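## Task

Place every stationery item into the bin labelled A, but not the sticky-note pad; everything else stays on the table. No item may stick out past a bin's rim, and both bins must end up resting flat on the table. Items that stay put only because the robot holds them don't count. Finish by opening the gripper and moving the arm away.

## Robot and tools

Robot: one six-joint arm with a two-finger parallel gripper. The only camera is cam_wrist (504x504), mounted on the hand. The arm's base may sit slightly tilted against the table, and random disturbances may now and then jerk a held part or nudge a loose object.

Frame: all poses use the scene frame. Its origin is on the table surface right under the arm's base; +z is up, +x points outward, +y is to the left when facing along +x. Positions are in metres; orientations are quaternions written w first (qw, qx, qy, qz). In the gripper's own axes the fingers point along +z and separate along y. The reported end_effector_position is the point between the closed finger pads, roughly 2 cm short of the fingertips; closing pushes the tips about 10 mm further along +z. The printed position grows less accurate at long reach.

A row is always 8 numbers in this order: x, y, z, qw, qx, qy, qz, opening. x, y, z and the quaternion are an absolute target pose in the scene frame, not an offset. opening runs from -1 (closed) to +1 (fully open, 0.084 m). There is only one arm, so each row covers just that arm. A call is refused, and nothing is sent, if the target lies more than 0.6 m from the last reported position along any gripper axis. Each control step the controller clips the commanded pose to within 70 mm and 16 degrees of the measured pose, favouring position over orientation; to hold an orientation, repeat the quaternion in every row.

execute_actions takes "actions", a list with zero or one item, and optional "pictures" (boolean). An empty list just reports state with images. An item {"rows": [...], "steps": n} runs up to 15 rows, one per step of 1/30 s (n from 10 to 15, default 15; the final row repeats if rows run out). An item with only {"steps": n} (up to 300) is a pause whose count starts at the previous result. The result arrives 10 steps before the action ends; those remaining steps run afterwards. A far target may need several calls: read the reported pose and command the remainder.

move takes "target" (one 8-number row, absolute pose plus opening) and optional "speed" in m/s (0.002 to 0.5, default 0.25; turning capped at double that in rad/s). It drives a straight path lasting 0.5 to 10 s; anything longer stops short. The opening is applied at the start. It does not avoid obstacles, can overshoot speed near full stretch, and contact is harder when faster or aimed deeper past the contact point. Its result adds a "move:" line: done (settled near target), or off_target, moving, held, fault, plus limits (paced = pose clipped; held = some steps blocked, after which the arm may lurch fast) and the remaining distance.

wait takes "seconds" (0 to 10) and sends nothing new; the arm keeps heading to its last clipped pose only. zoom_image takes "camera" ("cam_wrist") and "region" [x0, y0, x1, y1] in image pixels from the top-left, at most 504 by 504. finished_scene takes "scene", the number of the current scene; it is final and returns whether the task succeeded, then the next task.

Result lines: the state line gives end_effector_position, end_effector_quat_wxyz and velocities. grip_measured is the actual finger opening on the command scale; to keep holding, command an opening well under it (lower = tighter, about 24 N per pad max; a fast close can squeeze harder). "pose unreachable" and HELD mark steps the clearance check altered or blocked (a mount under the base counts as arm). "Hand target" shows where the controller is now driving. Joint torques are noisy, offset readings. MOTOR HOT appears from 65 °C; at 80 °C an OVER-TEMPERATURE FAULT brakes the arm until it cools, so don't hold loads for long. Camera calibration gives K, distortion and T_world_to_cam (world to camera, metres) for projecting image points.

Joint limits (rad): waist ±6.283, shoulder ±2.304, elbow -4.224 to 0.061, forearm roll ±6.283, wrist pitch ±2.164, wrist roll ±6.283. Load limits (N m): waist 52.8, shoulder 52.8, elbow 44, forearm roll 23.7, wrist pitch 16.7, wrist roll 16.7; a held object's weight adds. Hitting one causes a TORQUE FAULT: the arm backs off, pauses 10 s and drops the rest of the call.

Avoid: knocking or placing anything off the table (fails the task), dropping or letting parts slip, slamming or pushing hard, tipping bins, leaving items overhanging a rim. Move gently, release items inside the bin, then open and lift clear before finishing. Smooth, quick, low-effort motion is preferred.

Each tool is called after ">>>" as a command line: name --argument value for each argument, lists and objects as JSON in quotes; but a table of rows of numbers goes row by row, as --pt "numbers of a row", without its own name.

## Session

>>> execute_actions --actions '[]'

Scene clock: 0.00 s of 4800.00 s.
end_effector_position=(+0.5776, -0.2537, +0.2153) grip_measured=+1.00 end_effector_quat_wxyz=(+0.095, +0.091, +0.930, +0.342) end_effector_velocity=(+0.001, +0.001, +0.001) end_effector_angular_velocity=(+0.001, -0.002, +0.001)
Joint positions: [-0.748 -0.885 -1.491  0.787 -1.021  2.147  0.084]
Joint velocities: [ 0.001  0.001  0.     0.002 -0.    -0.002 -0.   ]
Joint torques (N m, as the arm reports them, + toward a larger angle): no reading
Motor temperatures (°C, as the motors report them): [26 22 26 27 29 29]
Hand target: +0.578, -0.254, +0.215; +0.095, +0.091, +0.930, +0.342
camera_calibration (this result's frames):
cam_wrist: T_world_to_cam=[[0.10717, 0.744694, 0.658745, 0.0189132], [0.963329, -0.241705, 0.116519, -0.579746], [0.245993, 0.622101, -0.743289, 0.304455], [0, 0, 0, 1]] pos_world=[0.481565, -0.343614, 0.281391]

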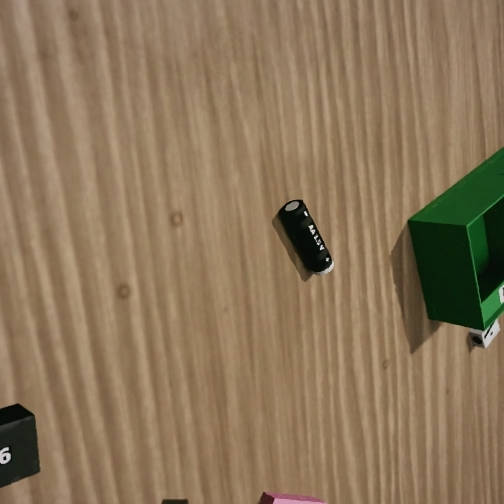

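>>> move --target '[0.4, -0.14, 0.56, 0.174, 0, 0.985, 0, 1]' --speed 0.3

Scene clock: 2.37 s of 4800.00 s.
end_effector_position=(+0.3998, -0.1396, +0.5585) grip_measured=+1.00 end_effector_quat_wxyz=(+0.173, -0.000, +0.985, +0.000) end_effector_velocity=(-0.001, +0.001, +0.003) end_effector_angular_velocity=(-0.005, -0.004, +0.001)
Joint positions: [-0.445  0.2   -1.018  0.095 -0.931  2.758  0.084]
Joint velocities: [ 0.003  0.005 -0.003 -0.005 -0.002  0.004  0.   ]
Joint torques (N m, as the arm reports them, + toward a larger angle): [ -4.05  10.2  -14.91   0.39   0.42  -0.41]
Motor temperatures (°C, as the motors report them): [26 22 26 27 29 29]
Hand target: +0.400, -0.139, +0.559; +0.174, -0.000, +0.985, +0.000
Off the commanded pose: 0.002 m, 0 deg.
Kept back: nothing.
move: done
camera_calibration (this result's frames):
cam_wrist: T_world_to_cam=[[0.00174487, 0.999974, 0.00692899, 0.168734], [0.937358, -0.00404934, 0.348343, -0.506791], [0.348363, 0.00588713, -0.937341, 0.513778], [0, 0, 0, 1]] pos_world=[0.29577, -0.173807, 0.656953]

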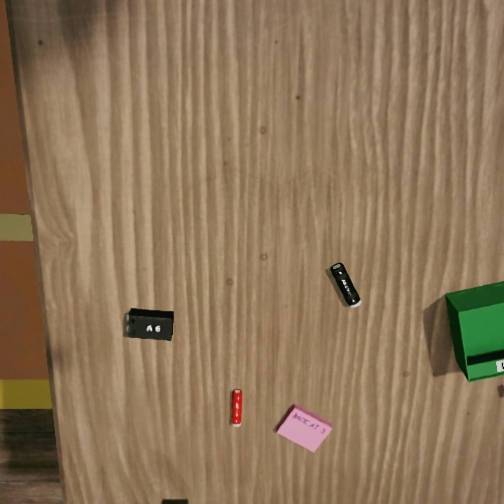

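>>> zoom_image --camera "cam_wrist" --region '[200, 370, 350, 470]'

>>> move --target '[0.4, 0.22, 0.56, 0.174, 0, 0.985, 0, 1]' --speed 0.3

Region (200, 370, 350, 470) of cam_wrist's 504x504 image, scaled by 3.360, with more detail than that image has.

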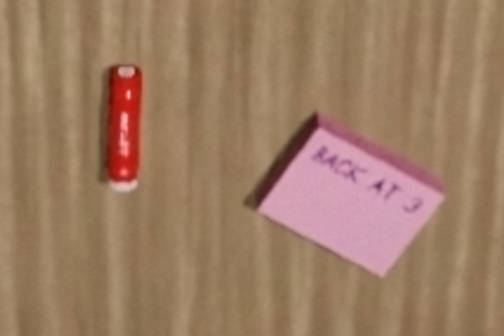

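Scene clock: 4.37 s of 4800.00 s.
end_effector_position=(+0.4009, +0.2187, +0.5602) grip_measured=+1.00 end_effector_quat_wxyz=(+0.174, +0.000, +0.985, -0.000) end_effector_velocity=(+0.000, +0.001, -0.001) end_effector_angular_velocity=(-0.002, +0.001, -0.002)
Joint positions: [ 0.476  0.066 -1.123 -0.224 -0.961  3.833  0.084]
Joint velocities: [ 0.004 -0.004 -0.002 -0.003 -0.001  0.006  0.   ]
Joint torques (N m, as the arm reports them, + toward a larger angle): [ -4.4   15.36 -14.99  -0.08   0.33  -0.36]
Motor temperatures (°C, as the motors report them): [26 22 26 27 29 29]
Hand target: +0.401, +0.219, +0.560; +0.174, +0.000, +0.985, -0.000
Off the commanded pose: 0.002 m, 0 deg.
Kept back: nothing.
move: done
camera_calibration (this result's frames):
cam_wrist: T_world_to_cam=[[0.00226763, 0.999979, 0.00613255, -0.189339], [0.937154, -0.0042648, 0.348891, -0.507101], [0.348909, 0.00495598, -0.937143, 0.512758], [0, 0, 0, 1]] pos_world=[0.296755, 0.184631, 0.658612]

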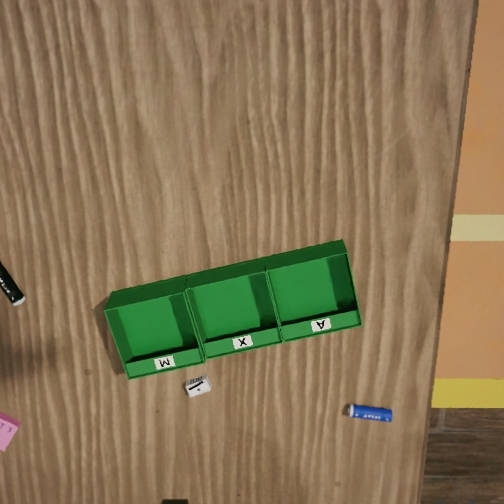

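>>> zoom_image --camera "cam_wrist" --region '[160, 340, 410, 450]'

Region (160, 340, 410, 450) of cam_wrist's 504x504 image, scaled by 2.016, with more detail than that image has; it fills the top 222 rows of this view, and the rest is white.

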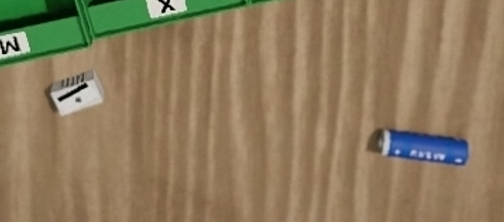

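>>> move --target '[0.70, 0.128, 0.2, 0, -0.1305, 0.9914, 0, 0.3]' --speed 0.3

Scene clock: 11.40 s of 4800.00 s.
end_effector_position=(+0.7001, +0.1279, +0.2015) grip_measured=+0.29 end_effector_quat_wxyz=(+0.001, -0.130, +0.991, +0.000) end_effector_velocity=(+0.001, -0.000, -0.003) end_effector_angular_velocity=(-0.000, +0.006, +0.000)
Joint positions: [ 0.077 -1.    -1.769 -0.018 -0.821  3.081  0.056]
Joint velocities: [-0.001 -0.01  -0.01   0.001 -0.006 -0.002 -0.   ]
Joint torques (N m, as the arm reports them, + toward a larger angle): [ -3.7   52.44 -14.57  -0.04  -0.17  -0.35]
Motor temperatures (°C, as the motors report them): [26 22 26 27 29 29]
Hand target: +0.700, +0.128, +0.201; +0.000, -0.130, +0.991, +0.000
Off the commanded pose: 0.001 m, 0 deg.
Kept back: nothing.
After step 90, 1.87 s passed at rest.
move: done
camera_calibration (this result's frames):
cam_wrist: T_world_to_cam=[[-0.254914, 0.96695, 0.00513853, 0.0875046], [0.966941, 0.254868, 0.00824567, -0.648074], [0.00666351, 0.00707059, -0.999953, 0.324601], [0, 0, 0, 1]] pos_world=[0.646792, 0.0782653, 0.32948]

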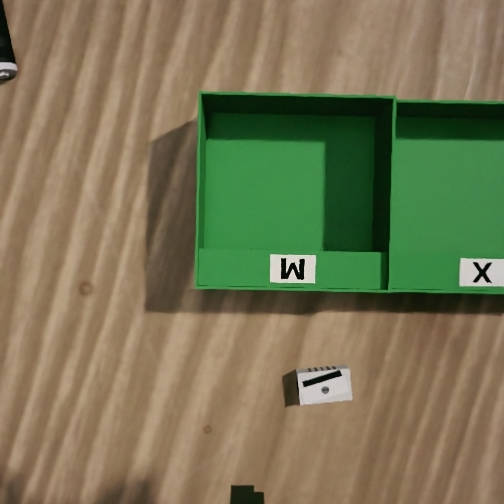

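>>> zoom_image --camera "cam_wrist" --region '[275, 340, 375, 430]'

Region (275, 340, 375, 430) of cam_wrist's 504x504 image, scaled by 5.040, with more detail than that image has; it fills the top 454 rows of this view, and the rest is white.

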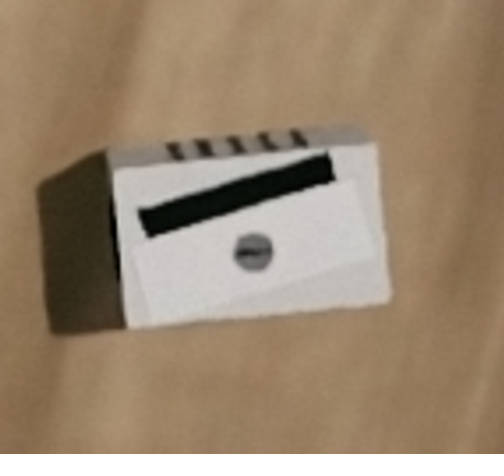

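>>> move --target '[0.7017, 0.1355, 0.06, 0, -0.1788, 0.9839, 0, 0.1]' --speed 0.2

Scene clock: 14.33 s of 4800.00 s.
end_effector_position=(+0.7021, +0.1355, +0.0607) grip_measured=+0.09 end_effector_quat_wxyz=(+0.000, -0.179, +0.984, -0.000) end_effector_velocity=(-0.001, +0.000, -0.004) end_effector_angular_velocity=(-0.000, +0.003, +0.001)
Joint positions: [ 0.084 -1.213 -1.808 -0.022 -0.648  2.995  0.048]
Joint velocities: [ 0.    -0.006 -0.002  0.001  0.001 -0.001 -0.   ]
Joint torques (N m, as the arm reports them, + toward a larger angle): [ -3.67  55.87 -13.17  -0.01  -0.16  -0.37]
Motor temperatures (°C, as the motors report them): [26 22 26 27 29 29]
Hand target: +0.702, +0.136, +0.060; -0.000, -0.179, +0.984, -0.000
Off the commanded pose: 0.001 m, 0 deg.
Kept back: nothing.
move: done
camera_calibration (this result's frames):
cam_wrist: T_world_to_cam=[[-0.34795, 0.9375, 0.00495028, 0.150675], [0.937496, 0.347908, 0.00780734, -0.64278], [0.00559714, 0.00735744, -0.999957, 0.184463], [0, 0, 0, 1]] pos_world=[0.653999, 0.0810134, 0.188728]

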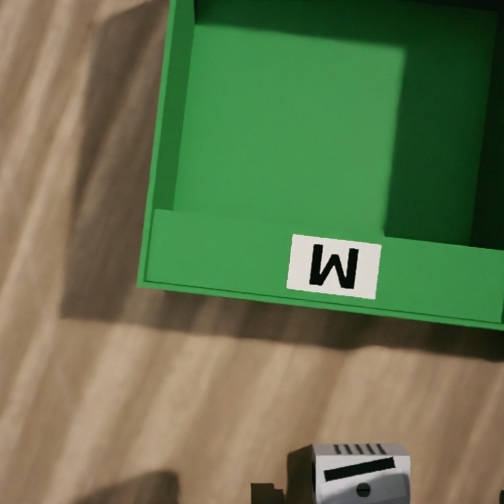

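>>> move --target '[0.7017, 0.1355, 0.025, 0, -0.1788, 0.9839, 0, 0.0]' --speed 0.04

Scene clock: 15.90 s of 4800.00 s.
end_effector_position=(+0.7018, +0.1355, +0.0253) grip_measured=-0.01 end_effector_quat_wxyz=(+0.000, -0.179, +0.984, -0.000) end_effector_velocity=(+0.001, +0.000, -0.000) end_effector_angular_velocity=(+0.000, -0.002, +0.001)
Joint positions: [ 0.083 -1.274 -1.834 -0.023 -0.613  2.996  0.044]
Joint velocities: [-0.    -0.002 -0.003 -0.001  0.001 -0.    -0.   ]
Joint torques (N m, as the arm reports them, + toward a larger angle): [ -3.61  56.3  -12.68  -0.13  -0.14  -0.3 ]
Motor temperatures (°C, as the motors report them): [26 22 26 27 29 29]
Hand target: +0.702, +0.136, +0.025; +0.000, -0.179, +0.984, -0.000
Off the commanded pose: 0.000 m, 0 deg.
Kept back: nothing.
move: done
camera_calibration (this result's frames):
cam_wrist: T_world_to_cam=[[-0.348171, 0.937417, 0.0050983, 0.150923], [0.937417, 0.348131, 0.00740622, -0.642174], [0.00516784, 0.00735786, -0.99996, 0.149374], [0, 0, 0, 1]] pos_world=[0.653759, 0.0809838, 0.153354]

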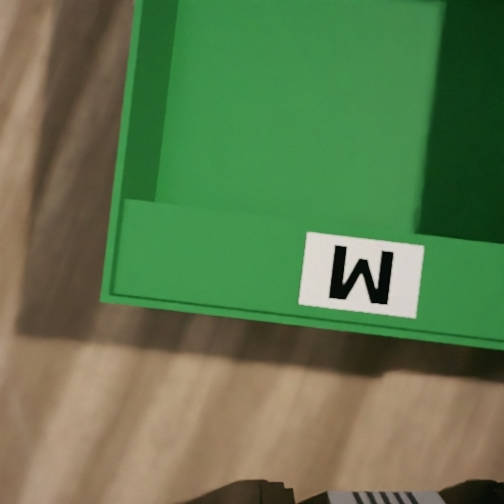

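>>> execute_actions --actions '[{"rows": [[0.7017,0.1355,0.024,0,-0.1788,0.9839,0,0.0],[0.7017,0.1355,0.023,0,-0.1788,0.9839,0,-0.05],[0.7017,0.1355,0.022,0,-0.1788,0.9839,0,-0.1],[0.7017,0.1355,0.022,0,-0.1788,0.9839,0,-0.15],[0.7017,0.1355,0.022,0,-0.1788,0.9839,0,-0.2],[0.7017,0.1355,0.022,0,-0.1788,0.9839,0,-0.25],[0.7017,0.1355,0.022,0,-0.1788,0.9839,0,-0.3],[0.7017,0.1355,0.022,0,-0.1788,0.9839,0,-0.35],[0.7017,0.1355,0.022,0,-0.1788,0.9839,0,-0.4],[0.7017,0.1355,0.022,0,-0.1788,0.9839,0,-0.45],[0.7017,0.1355,0.022,0,-0.1788,0.9839,0,-0.5],[0.7017,0.1355,0.022,0,-0.1788,0.9839,0,-0.55],[0.7017,0.1355,0.022,0,-0.1788,0.9839,0,-0.6],[0.7017,0.1355,0.022,0,-0.1788,0.9839,0,-0.65],[0.7017,0.1355,0.022,0,-0.1788,0.9839,0,-0.7]], "steps": 15}]'

>>> wait --seconds 0.2

Scene clock: 16.60 s of 4800.00 s.
end_effector_position=(+0.7017, +0.1355, +0.0229) grip_measured=-0.19 end_effector_quat_wxyz=(-0.000, -0.179, +0.984, -0.000) end_effector_velocity=(-0.005, -0.001, -0.019) end_effector_angular_velocity=(-0.002, +0.012, +0.002)
Joint positions: [ 0.083 -1.278 -1.835 -0.023 -0.611  2.996  0.036]
Joint velocities: [-0.    -0.028 -0.006 -0.001  0.011 -0.001 -0.067]
Joint torques (N m, as the arm reports them, + toward a larger angle): [ -3.16  58.23 -13.28  -0.08  -0.3   -0.31]
Motor temperatures (°C, as the motors report them): [26 22 26 27 29 29]
Steps of this call (steps 1 to 16: nothing new was sent; steps 17 to 21: the first 5 steps of this action). Readings (end_effector_position):
17: (+0.7018, +0.1355, +0.0250)
18: (+0.7018, +0.1355, +0.0248)
20: (+0.7018, +0.1355, +0.0236)
21: the state above

Scene clock: 17.13 s of 4800.00 s.
end_effector_position=(+0.7021, +0.1356, +0.0227) grip_measured=-0.45 end_effector_quat_wxyz=(+0.000, -0.179, +0.984, +0.000) end_effector_velocity=(-0.001, +0.001, -0.000) end_effector_angular_velocity=(-0.000, +0.001, +0.002)
Joint positions: [ 0.083 -1.279 -1.837 -0.023 -0.61   2.996  0.024]
Joint velocities: [ 0.002 -0.     0.     0.001 -0.001 -0.     0.   ]
Joint torques (N m, as the arm reports them, + toward a larger angle): [-4.59 42.27 -9.51 -0.52  0.22 -0.4 ]
Motor temperatures (°C, as the motors report them): [26 22 26 27 29 29]
Hand target: +0.702, +0.136, +0.022; -0.000, -0.179, +0.984, -0.000
Off the commanded pose: 0.001 m, 0 deg.
Kept back: nothing.
Steps of this call (steps 1 to 10: the last 10 steps of your previous action; steps 11 to 16: nothing new was sent). Readings (end_effector_position):
1: (+0.7016, +0.1355, +0.0224)
2: (+0.7019, +0.1355, +0.0226)
4: (+0.7021, +0.1356, +0.0228)
8: (+0.7022, +0.1357, +0.0228)
16: the state above
camera_calibration (this result's frames):
cam_wrist: T_world_to_cam=[[-0.348215, 0.937401, 0.00502025, 0.15097], [0.937396, 0.34817, 0.00811924, -0.64248], [0.00586309, 0.0075332, -0.999954, 0.146233], [0, 0, 0, 1]] pos_world=[0.653971, 0.0810711, 0.150684]

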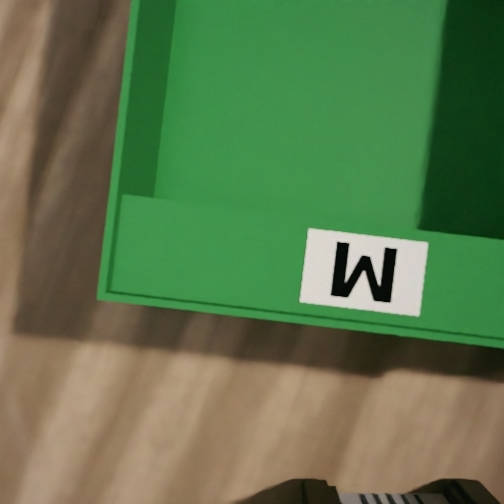

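Fingertips touched the table; gripped. Lift.

>>> move --target '[0.7017, 0.1355, 0.11, 0, -0.1788, 0.9839, 0, -0.7]' --speed 0.15

Scene clock: 18.37 s of 4800.00 s.
end_effector_position=(+0.7014, +0.1354, +0.1094) grip_measured=-0.45 end_effector_quat_wxyz=(-0.000, -0.179, +0.984, +0.000) end_effector_velocity=(+0.001, +0.000, +0.003) end_effector_angular_velocity=(+0.000, -0.002, -0.000)
Joint positions: [ 0.085 -1.133 -1.783 -0.02  -0.704  2.994  0.024]
Joint velocities: [ 0.     0.005  0.001 -0.    -0.002  0.001 -0.   ]
Joint torques (N m, as the arm reports them, + toward a larger angle): [ -3.77  54.86 -13.34   0.12  -0.1   -0.31]
Motor temperatures (°C, as the motors report them): [26 22 26 27 29 29]
Hand target: +0.702, +0.135, +0.110; -0.000, -0.179, +0.984, +0.000
Off the commanded pose: 0.001 m, 0 deg.
Kept back: nothing.
move: done
camera_calibration (this result's frames):
cam_wrist: T_world_to_cam=[[-0.348237, 0.937392, 0.00529086, 0.150443], [0.937396, 0.348201, 0.0066671, -0.642237], [0.0044074, 0.00728137, -0.999964, 0.234024], [0, 0, 0, 1]] pos_world=[0.653389, 0.0808994, 0.237501]

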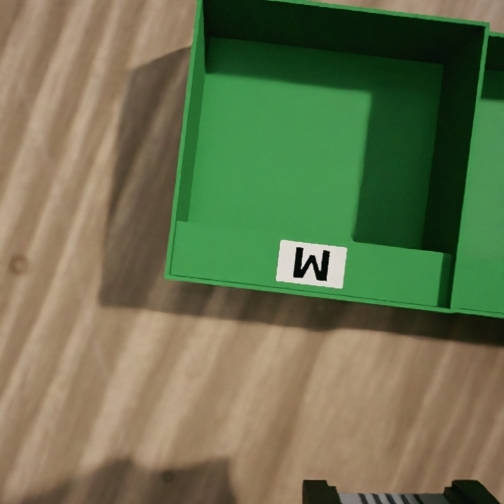

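>>> move --target '[0.57, 0.257, 0.14, 0, -0.1175, 0.9931, 0, -0.7]' --speed 0.2

Scene clock: 20.60 s of 4800.00 s.
end_effector_position=(+0.5704, +0.2568, +0.1397) grip_measured=-0.45 end_effector_quat_wxyz=(-0.000, -0.117, +0.993, -0.000) end_effector_velocity=(-0.002, +0.002, +0.001) end_effector_angular_velocity=(+0.000, -0.002, -0.001)
Joint positions: [ 0.312 -0.887 -1.406 -0.001 -0.574  3.331  0.024]
Joint velocities: [ 0.004  0.004  0.004 -0.001  0.002  0.006  0.   ]
Joint torques (N m, as the arm reports them, + toward a larger angle): [ -4.44  47.9  -12.67  -0.12  -0.1   -0.27]
Motor temperatures (°C, as the motors report them): [26 22 26 27 29 29]
Hand target: +0.570, +0.257, +0.140; -0.000, -0.117, +0.993, -0.000
Off the commanded pose: 0.001 m, 0 deg.
Kept back: nothing.
move: done
camera_calibration (this result's frames):
cam_wrist: T_world_to_cam=[[-0.229404, 0.973318, 0.00510557, -0.0861015], [0.973315, 0.229367, 0.0070069, -0.551954], [0.00564889, 0.00657674, -0.999962, 0.263539], [0, 0, 0, 1]] pos_world=[0.515985, 0.208671, 0.267837]

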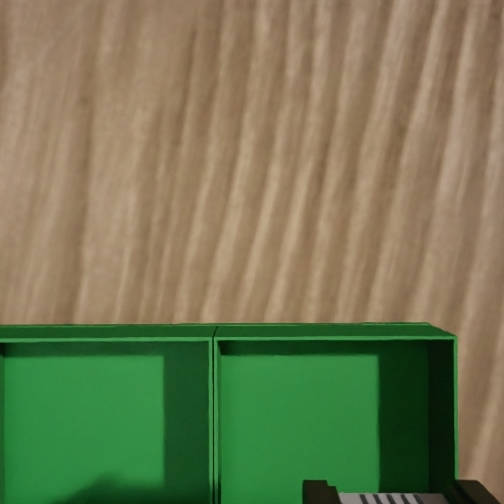

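>>> move --target '[0.57, 0.256, 0.07, 0, -0.1175, 0.9931, 0, -0.7]' --speed 0.15

>>> move --target '[0.57, 0.256, 0.031, 0, -0.1175, 0.9931, 0, -0.7]' --speed 0.05

Scene clock: 23.80 s of 4800.00 s.
end_effector_position=(+0.5702, +0.2561, +0.0705) grip_measured=-0.45 end_effector_quat_wxyz=(+0.000, -0.117, +0.993, +0.000) end_effector_velocity=(-0.001, -0.000, -0.002) end_effector_angular_velocity=(-0.001, +0.002, -0.001)
Joint positions: [ 0.311 -1.004 -1.423 -0.002 -0.474  3.33   0.024]
Joint velocities: [-0.    -0.004 -0.    -0.001  0.001  0.002 -0.   ]
Joint torques (N m, as the arm reports them, + toward a larger angle): [ -4.25  49.76 -11.71  -0.23  -0.12  -0.33]
Motor temperatures (°C, as the motors report them): [26 22 26 27 29 29]
Hand target: +0.570, +0.256, +0.070; +0.000, -0.117, +0.993, -0.000
Off the commanded pose: 0.001 m, 0 deg.
Kept back: nothing.
move: done
camera_calibration (this result's frames):
cam_wrist: T_world_to_cam=[[-0.229547, 0.973284, 0.00516829, -0.0849975], [0.973277, 0.229505, 0.00765567, -0.551218], [0.00626499, 0.00678752, -0.999957, 0.193866], [0, 0, 0, 1]] pos_world=[0.515763, 0.207918, 0.198517]

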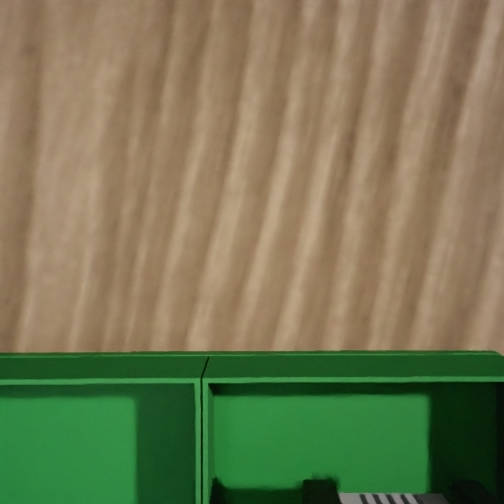

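Scene clock: 24.90 s of 4800.00 s.
end_effector_position=(+0.5701, +0.2561, +0.0313) grip_measured=-0.45 end_effector_quat_wxyz=(+0.000, -0.117, +0.993, +0.000) end_effector_velocity=(+0.000, +0.000, -0.002) end_effector_angular_velocity=(+0.000, -0.001, +0.002)
Joint positions: [ 0.311 -1.076 -1.446 -0.002 -0.425  3.33   0.024]
Joint velocities: [ 0.    -0.003 -0.002 -0.001  0.002 -0.001  0.   ]
Joint torques (N m, as the arm reports them, + toward a larger angle): [ -3.98  50.04 -11.38  -0.11  -0.15  -0.33]
Motor temperatures (°C, as the motors report them): [26 22 26 27 29 29]
Hand target: +0.570, +0.256, +0.031; +0.000, -0.117, +0.993, -0.000
Off the commanded pose: 0.000 m, 0 deg.
Kept back: nothing.
move: done
camera_calibration (this result's frames):
cam_wrist: T_world_to_cam=[[-0.229566, 0.973279, 0.00515596, -0.0847574], [0.973274, 0.229525, 0.00742538, -0.550799], [0.00604355, 0.00672278, -0.999959, 0.154869], [0, 0, 0, 1]] pos_world=[0.515685, 0.207874, 0.15939]

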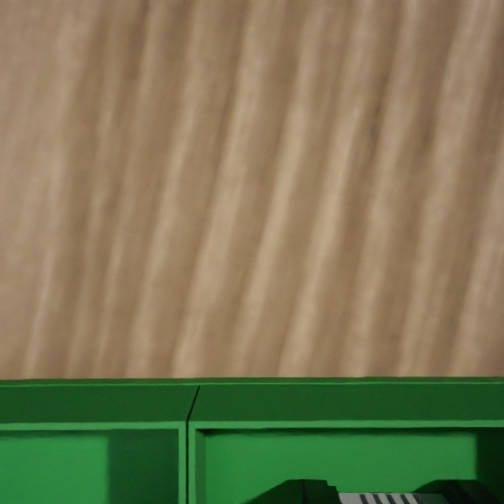

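>>> move --target '[0.57, 0.256, 0.030, 0, -0.1175, 0.9931, 0, -0.15]' --speed 0.02

>>> move --target '[0.57, 0.256, 0.12, 0, -0.1175, 0.9931, 0, -0.15]' --speed 0.15

>>> move --target '[0.5, 0.12, 0.5, 0.3, 0, 0.954, 0, 1]' --speed 0.3

Scene clock: 25.87 s of 4800.00 s.
end_effector_position=(+0.5700, +0.2560, +0.0300) grip_measured=-0.16 end_effector_quat_wxyz=(+0.000, -0.117, +0.993, +0.000) end_effector_velocity=(-0.001, -0.001, -0.001) end_effector_angular_velocity=(-0.000, +0.001, -0.002)
Joint positions: [ 0.311 -1.078 -1.447 -0.002 -0.423  3.33   0.037]
Joint velocities: [-0.001 -0.     0.001  0.    -0.     0.001  0.   ]
Joint torques (N m, as the arm reports them, + toward a larger angle): [ -3.74  49.98 -11.4    0.09  -0.17  -0.34]
Motor temperatures (°C, as the motors report them): [26 22 26 27 29 29]
Hand target: +0.570, +0.256, +0.030; +0.000, -0.117, +0.993, -0.000
Off the commanded pose: 0.000 m, 0 deg.
Kept back: nothing.
move: done
camera_calibration (this result's frames):
cam_wrist: T_world_to_cam=[[-0.229583, 0.973275, 0.00514935, -0.0847142], [0.973272, 0.229544, 0.00722473, -0.550643], [0.00584965, 0.00667039, -0.999961, 0.153697], [0, 0, 0, 1]] pos_world=[0.515577, 0.207822, 0.158106]

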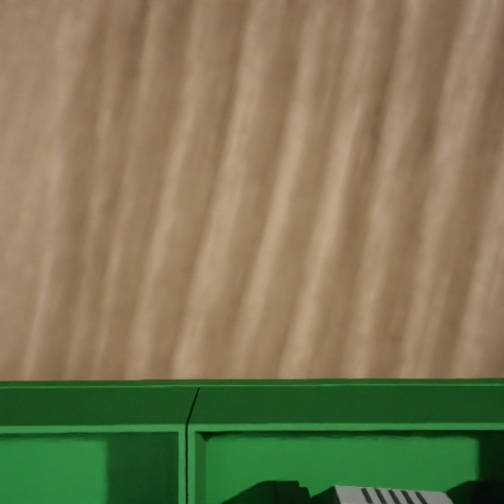

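Scene clock: 26.87 s of 4800.00 s.
end_effector_position=(+0.5697, +0.2559, +0.1194) grip_measured=-0.16 end_effector_quat_wxyz=(-0.000, -0.118, +0.993, -0.000) end_effector_velocity=(+0.001, +0.000, +0.003) end_effector_angular_velocity=(+0.001, -0.002, -0.001)
Joint positions: [ 0.311 -0.918 -1.405 -0.001 -0.542  3.33   0.037]
Joint velocities: [ 0.     0.005 -0.     0.001 -0.003  0.     0.   ]
Joint torques (N m, as the arm reports them, + toward a larger angle): [ -4.13  47.66 -12.43  -0.14  -0.15  -0.31]
Motor temperatures (°C, as the motors report them): [26 22 26 27 29 29]
Hand target: +0.570, +0.256, +0.120; -0.000, -0.118, +0.993, +0.000
Off the commanded pose: 0.001 m, 0 deg.
Kept back: nothing.
move: done
camera_calibration (this result's frames):
cam_wrist: T_world_to_cam=[[-0.229628, 0.973265, 0.00512669, -0.0850842], [0.973264, 0.229593, 0.00669051, -0.550897], [0.00533459, 0.00652595, -0.999964, 0.243409], [0, 0, 0, 1]] pos_world=[0.515332, 0.207703, 0.247523]

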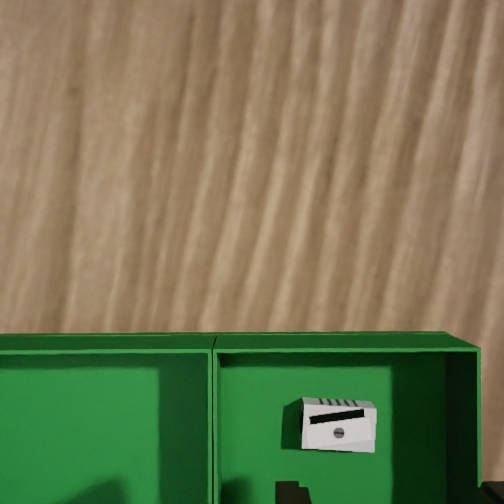

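Scene clock: 28.80 s of 4800.00 s.
end_effector_position=(+0.4993, +0.1200, +0.4987) grip_measured=+1.00 end_effector_quat_wxyz=(+0.300, -0.000, +0.954, -0.000) end_effector_velocity=(-0.000, -0.000, +0.003) end_effector_angular_velocity=(-0.000, -0.005, +0.000)
Joint positions: [ 0.221  0.06  -0.925 -0.416 -0.493  3.785  0.084]
Joint velocities: [-0.     0.004 -0.001 -0.003 -0.001  0.001 -0.   ]
Joint torques (N m, as the arm reports them, + toward a larger angle): [ -3.62  15.97 -15.27  -0.09   0.6   -0.33]
Motor temperatures (°C, as the motors report them): [26 22 26 27 29 29]
Hand target: +0.499, +0.120, +0.499; +0.300, -0.000, +0.954, -0.000
Off the commanded pose: 0.002 m, 0 deg.
Kept back: nothing.
move: done
camera_calibration (this result's frames):
cam_wrist: T_world_to_cam=[[0.000153301, 0.999981, 0.00623447, -0.0894885], [0.816265, -0.00372664, 0.577665, -0.632044], [0.577677, 0.00500042, -0.81625, 0.246745], [0, 0, 0, 1]] pos_world=[0.373391, 0.0858975, 0.567073]

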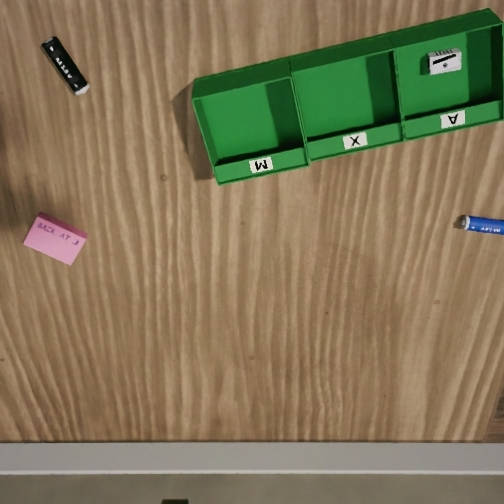

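>>> move --target '[0.2, 0.27, 0.5, 0, 0, 1, 0, 1]' --speed 0.3

>>> move --target '[0.25, -0.2, 0.5, -0.087, 0, 0.996, 0, 1]' --speed 0.3

Scene clock: 30.83 s of 4800.00 s.
end_effector_position=(+0.2008, +0.2703, +0.4999) grip_measured=+1.00 end_effector_quat_wxyz=(-0.000, -0.000, +1.000, +0.000) end_effector_velocity=(-0.002, +0.001, -0.000) end_effector_angular_velocity=(+0.001, +0.005, -0.001)
Joint positions: [ 0.771  0.2   -0.913  0.026 -1.162  4.013  0.084]
Joint velocities: [ 0.004 -0.    -0.     0.005 -0.001  0.003  0.   ]
Joint torques (N m, as the arm reports them, + toward a larger angle): [ -4.85   9.16 -14.8    0.15  -0.13  -0.35]
Motor temperatures (°C, as the motors report them): [26 22 26 27 29 29]
Hand target: +0.201, +0.270, +0.500; -0.000, -0.000, +1.000, +0.000
Off the commanded pose: 0.001 m, 0 deg.
Kept back: nothing.
move: done
camera_calibration (this result's frames):
cam_wrist: T_world_to_cam=[[0.00363051, 0.99998, 0.00520798, -0.23987], [0.999968, -0.00366774, 0.00715595, -0.140275], [0.00717491, 0.00518183, -0.999961, 0.625791], [0, 0, 0, 1]] pos_world=[0.136652, 0.236108, 0.628019]

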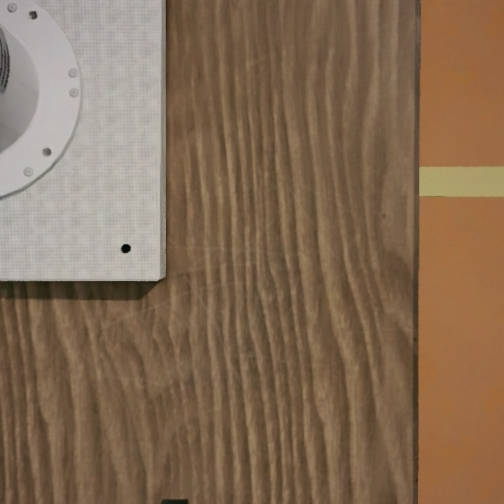

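Scene clock: 32.97 s of 4800.00 s.
end_effector_position=(+0.2487, -0.1985, +0.5000) grip_measured=+1.00 end_effector_quat_wxyz=(-0.086, -0.000, +0.996, +0.000) end_effector_velocity=(+0.000, -0.002, -0.001) end_effector_angular_velocity=(+0.001, +0.002, +0.001)
Joint positions: [-0.622  0.195 -0.923 -0.133 -1.305  2.68   0.084]
Joint velocities: [-0.005 -0.005 -0.003 -0.001  0.001 -0.006  0.   ]
Joint torques (N m, as the arm reports them, + toward a larger angle): [ -4.07  10.   -14.55  -0.03  -0.41  -0.3 ]
Motor temperatures (°C, as the motors report them): [26 22 26 27 29 29]
Hand target: +0.249, -0.199, +0.500; -0.087, +0.000, +0.996, +0.000
Off the commanded pose: 0.002 m, 0 deg.
Kept back: nothing.
move: done
camera_calibration (this result's frames):
cam_wrist: T_world_to_cam=[[0.00461251, 0.999979, 0.00462651, 0.228793], [0.98625, -0.0037848, -0.165216, -0.10032], [-0.165195, 0.00532496, -0.986247, 0.664015], [0, 0, 0, 1]] pos_world=[0.207577, -0.232704, 0.63725]

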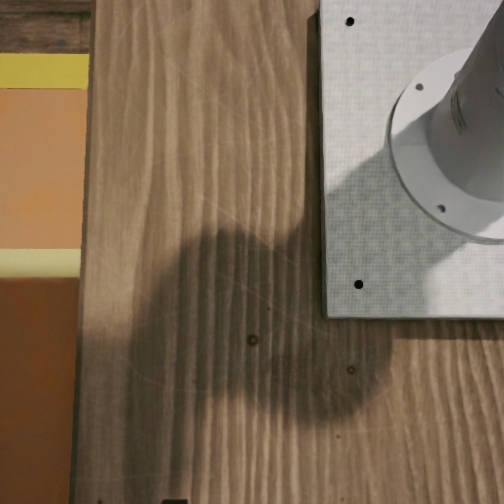

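Nothing there. Verify the red object and far −y region.

>>> move --target '[0.6, -0.17, 0.35, 0.259, 0, 0.966, 0, 1]' --speed 0.3

Scene clock: 35.07 s of 4800.00 s.
end_effector_position=(+0.5999, -0.1713, +0.3508) grip_measured=+1.00 end_effector_quat_wxyz=(+0.259, +0.000, +0.966, -0.000) end_effector_velocity=(+0.001, +0.001, -0.002) end_effector_angular_velocity=(+0.005, -0.004, +0.004)
Joint positions: [-0.417 -0.354 -1.07   0.436 -0.281  2.436  0.084]
Joint velocities: [-0.001 -0.005  0.     0.036  0.003 -0.038 -0.   ]
Joint torques (N m, as the arm reports them, + toward a larger angle): [ -3.6   32.5  -14.81  -0.36   0.55  -0.38]
Motor temperatures (°C, as the motors report them): [26 22 26 27 29 29]
Hand target: +0.600, -0.171, +0.351; +0.259, +0.000, +0.966, -0.000
Off the commanded pose: 0.001 m, 0 deg.
Kept back: nothing.
move: done
camera_calibration (this result's frames):
cam_wrist: T_world_to_cam=[[0.00119706, 0.999984, 0.0055268, 0.202343], [0.862468, -0.00382958, 0.506097, -0.632495], [0.50611, 0.00416086, -0.862459, 0.128364], [0, 0, 0, 1]] pos_world=[0.480298, -0.205296, 0.429694]

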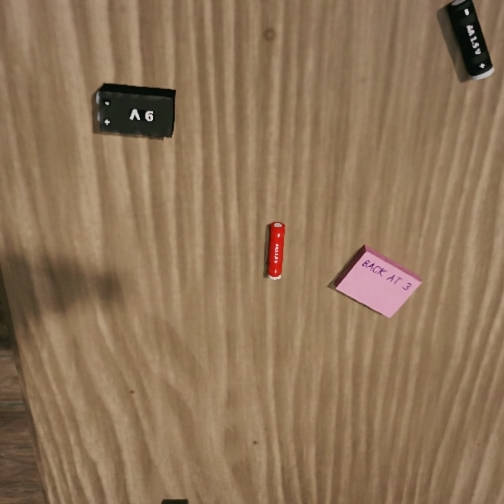

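>>> zoom_image --camera "cam_wrist" --region '[240, 215, 310, 285]'

Region (240, 215, 310, 285) of cam_wrist's 504x504 image, scaled by 7.200, with more detail than that image has.

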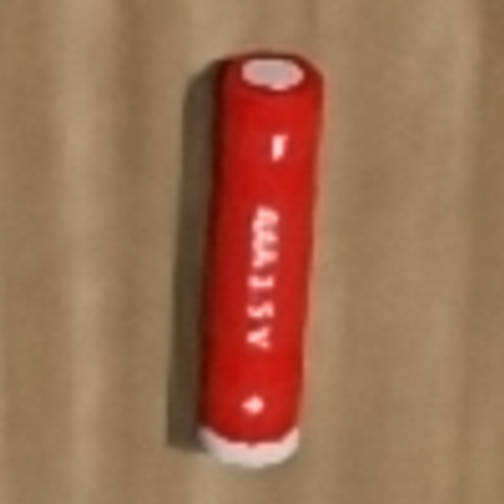

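>>> finished_scene --scene 2

The scene is finished: the task was done.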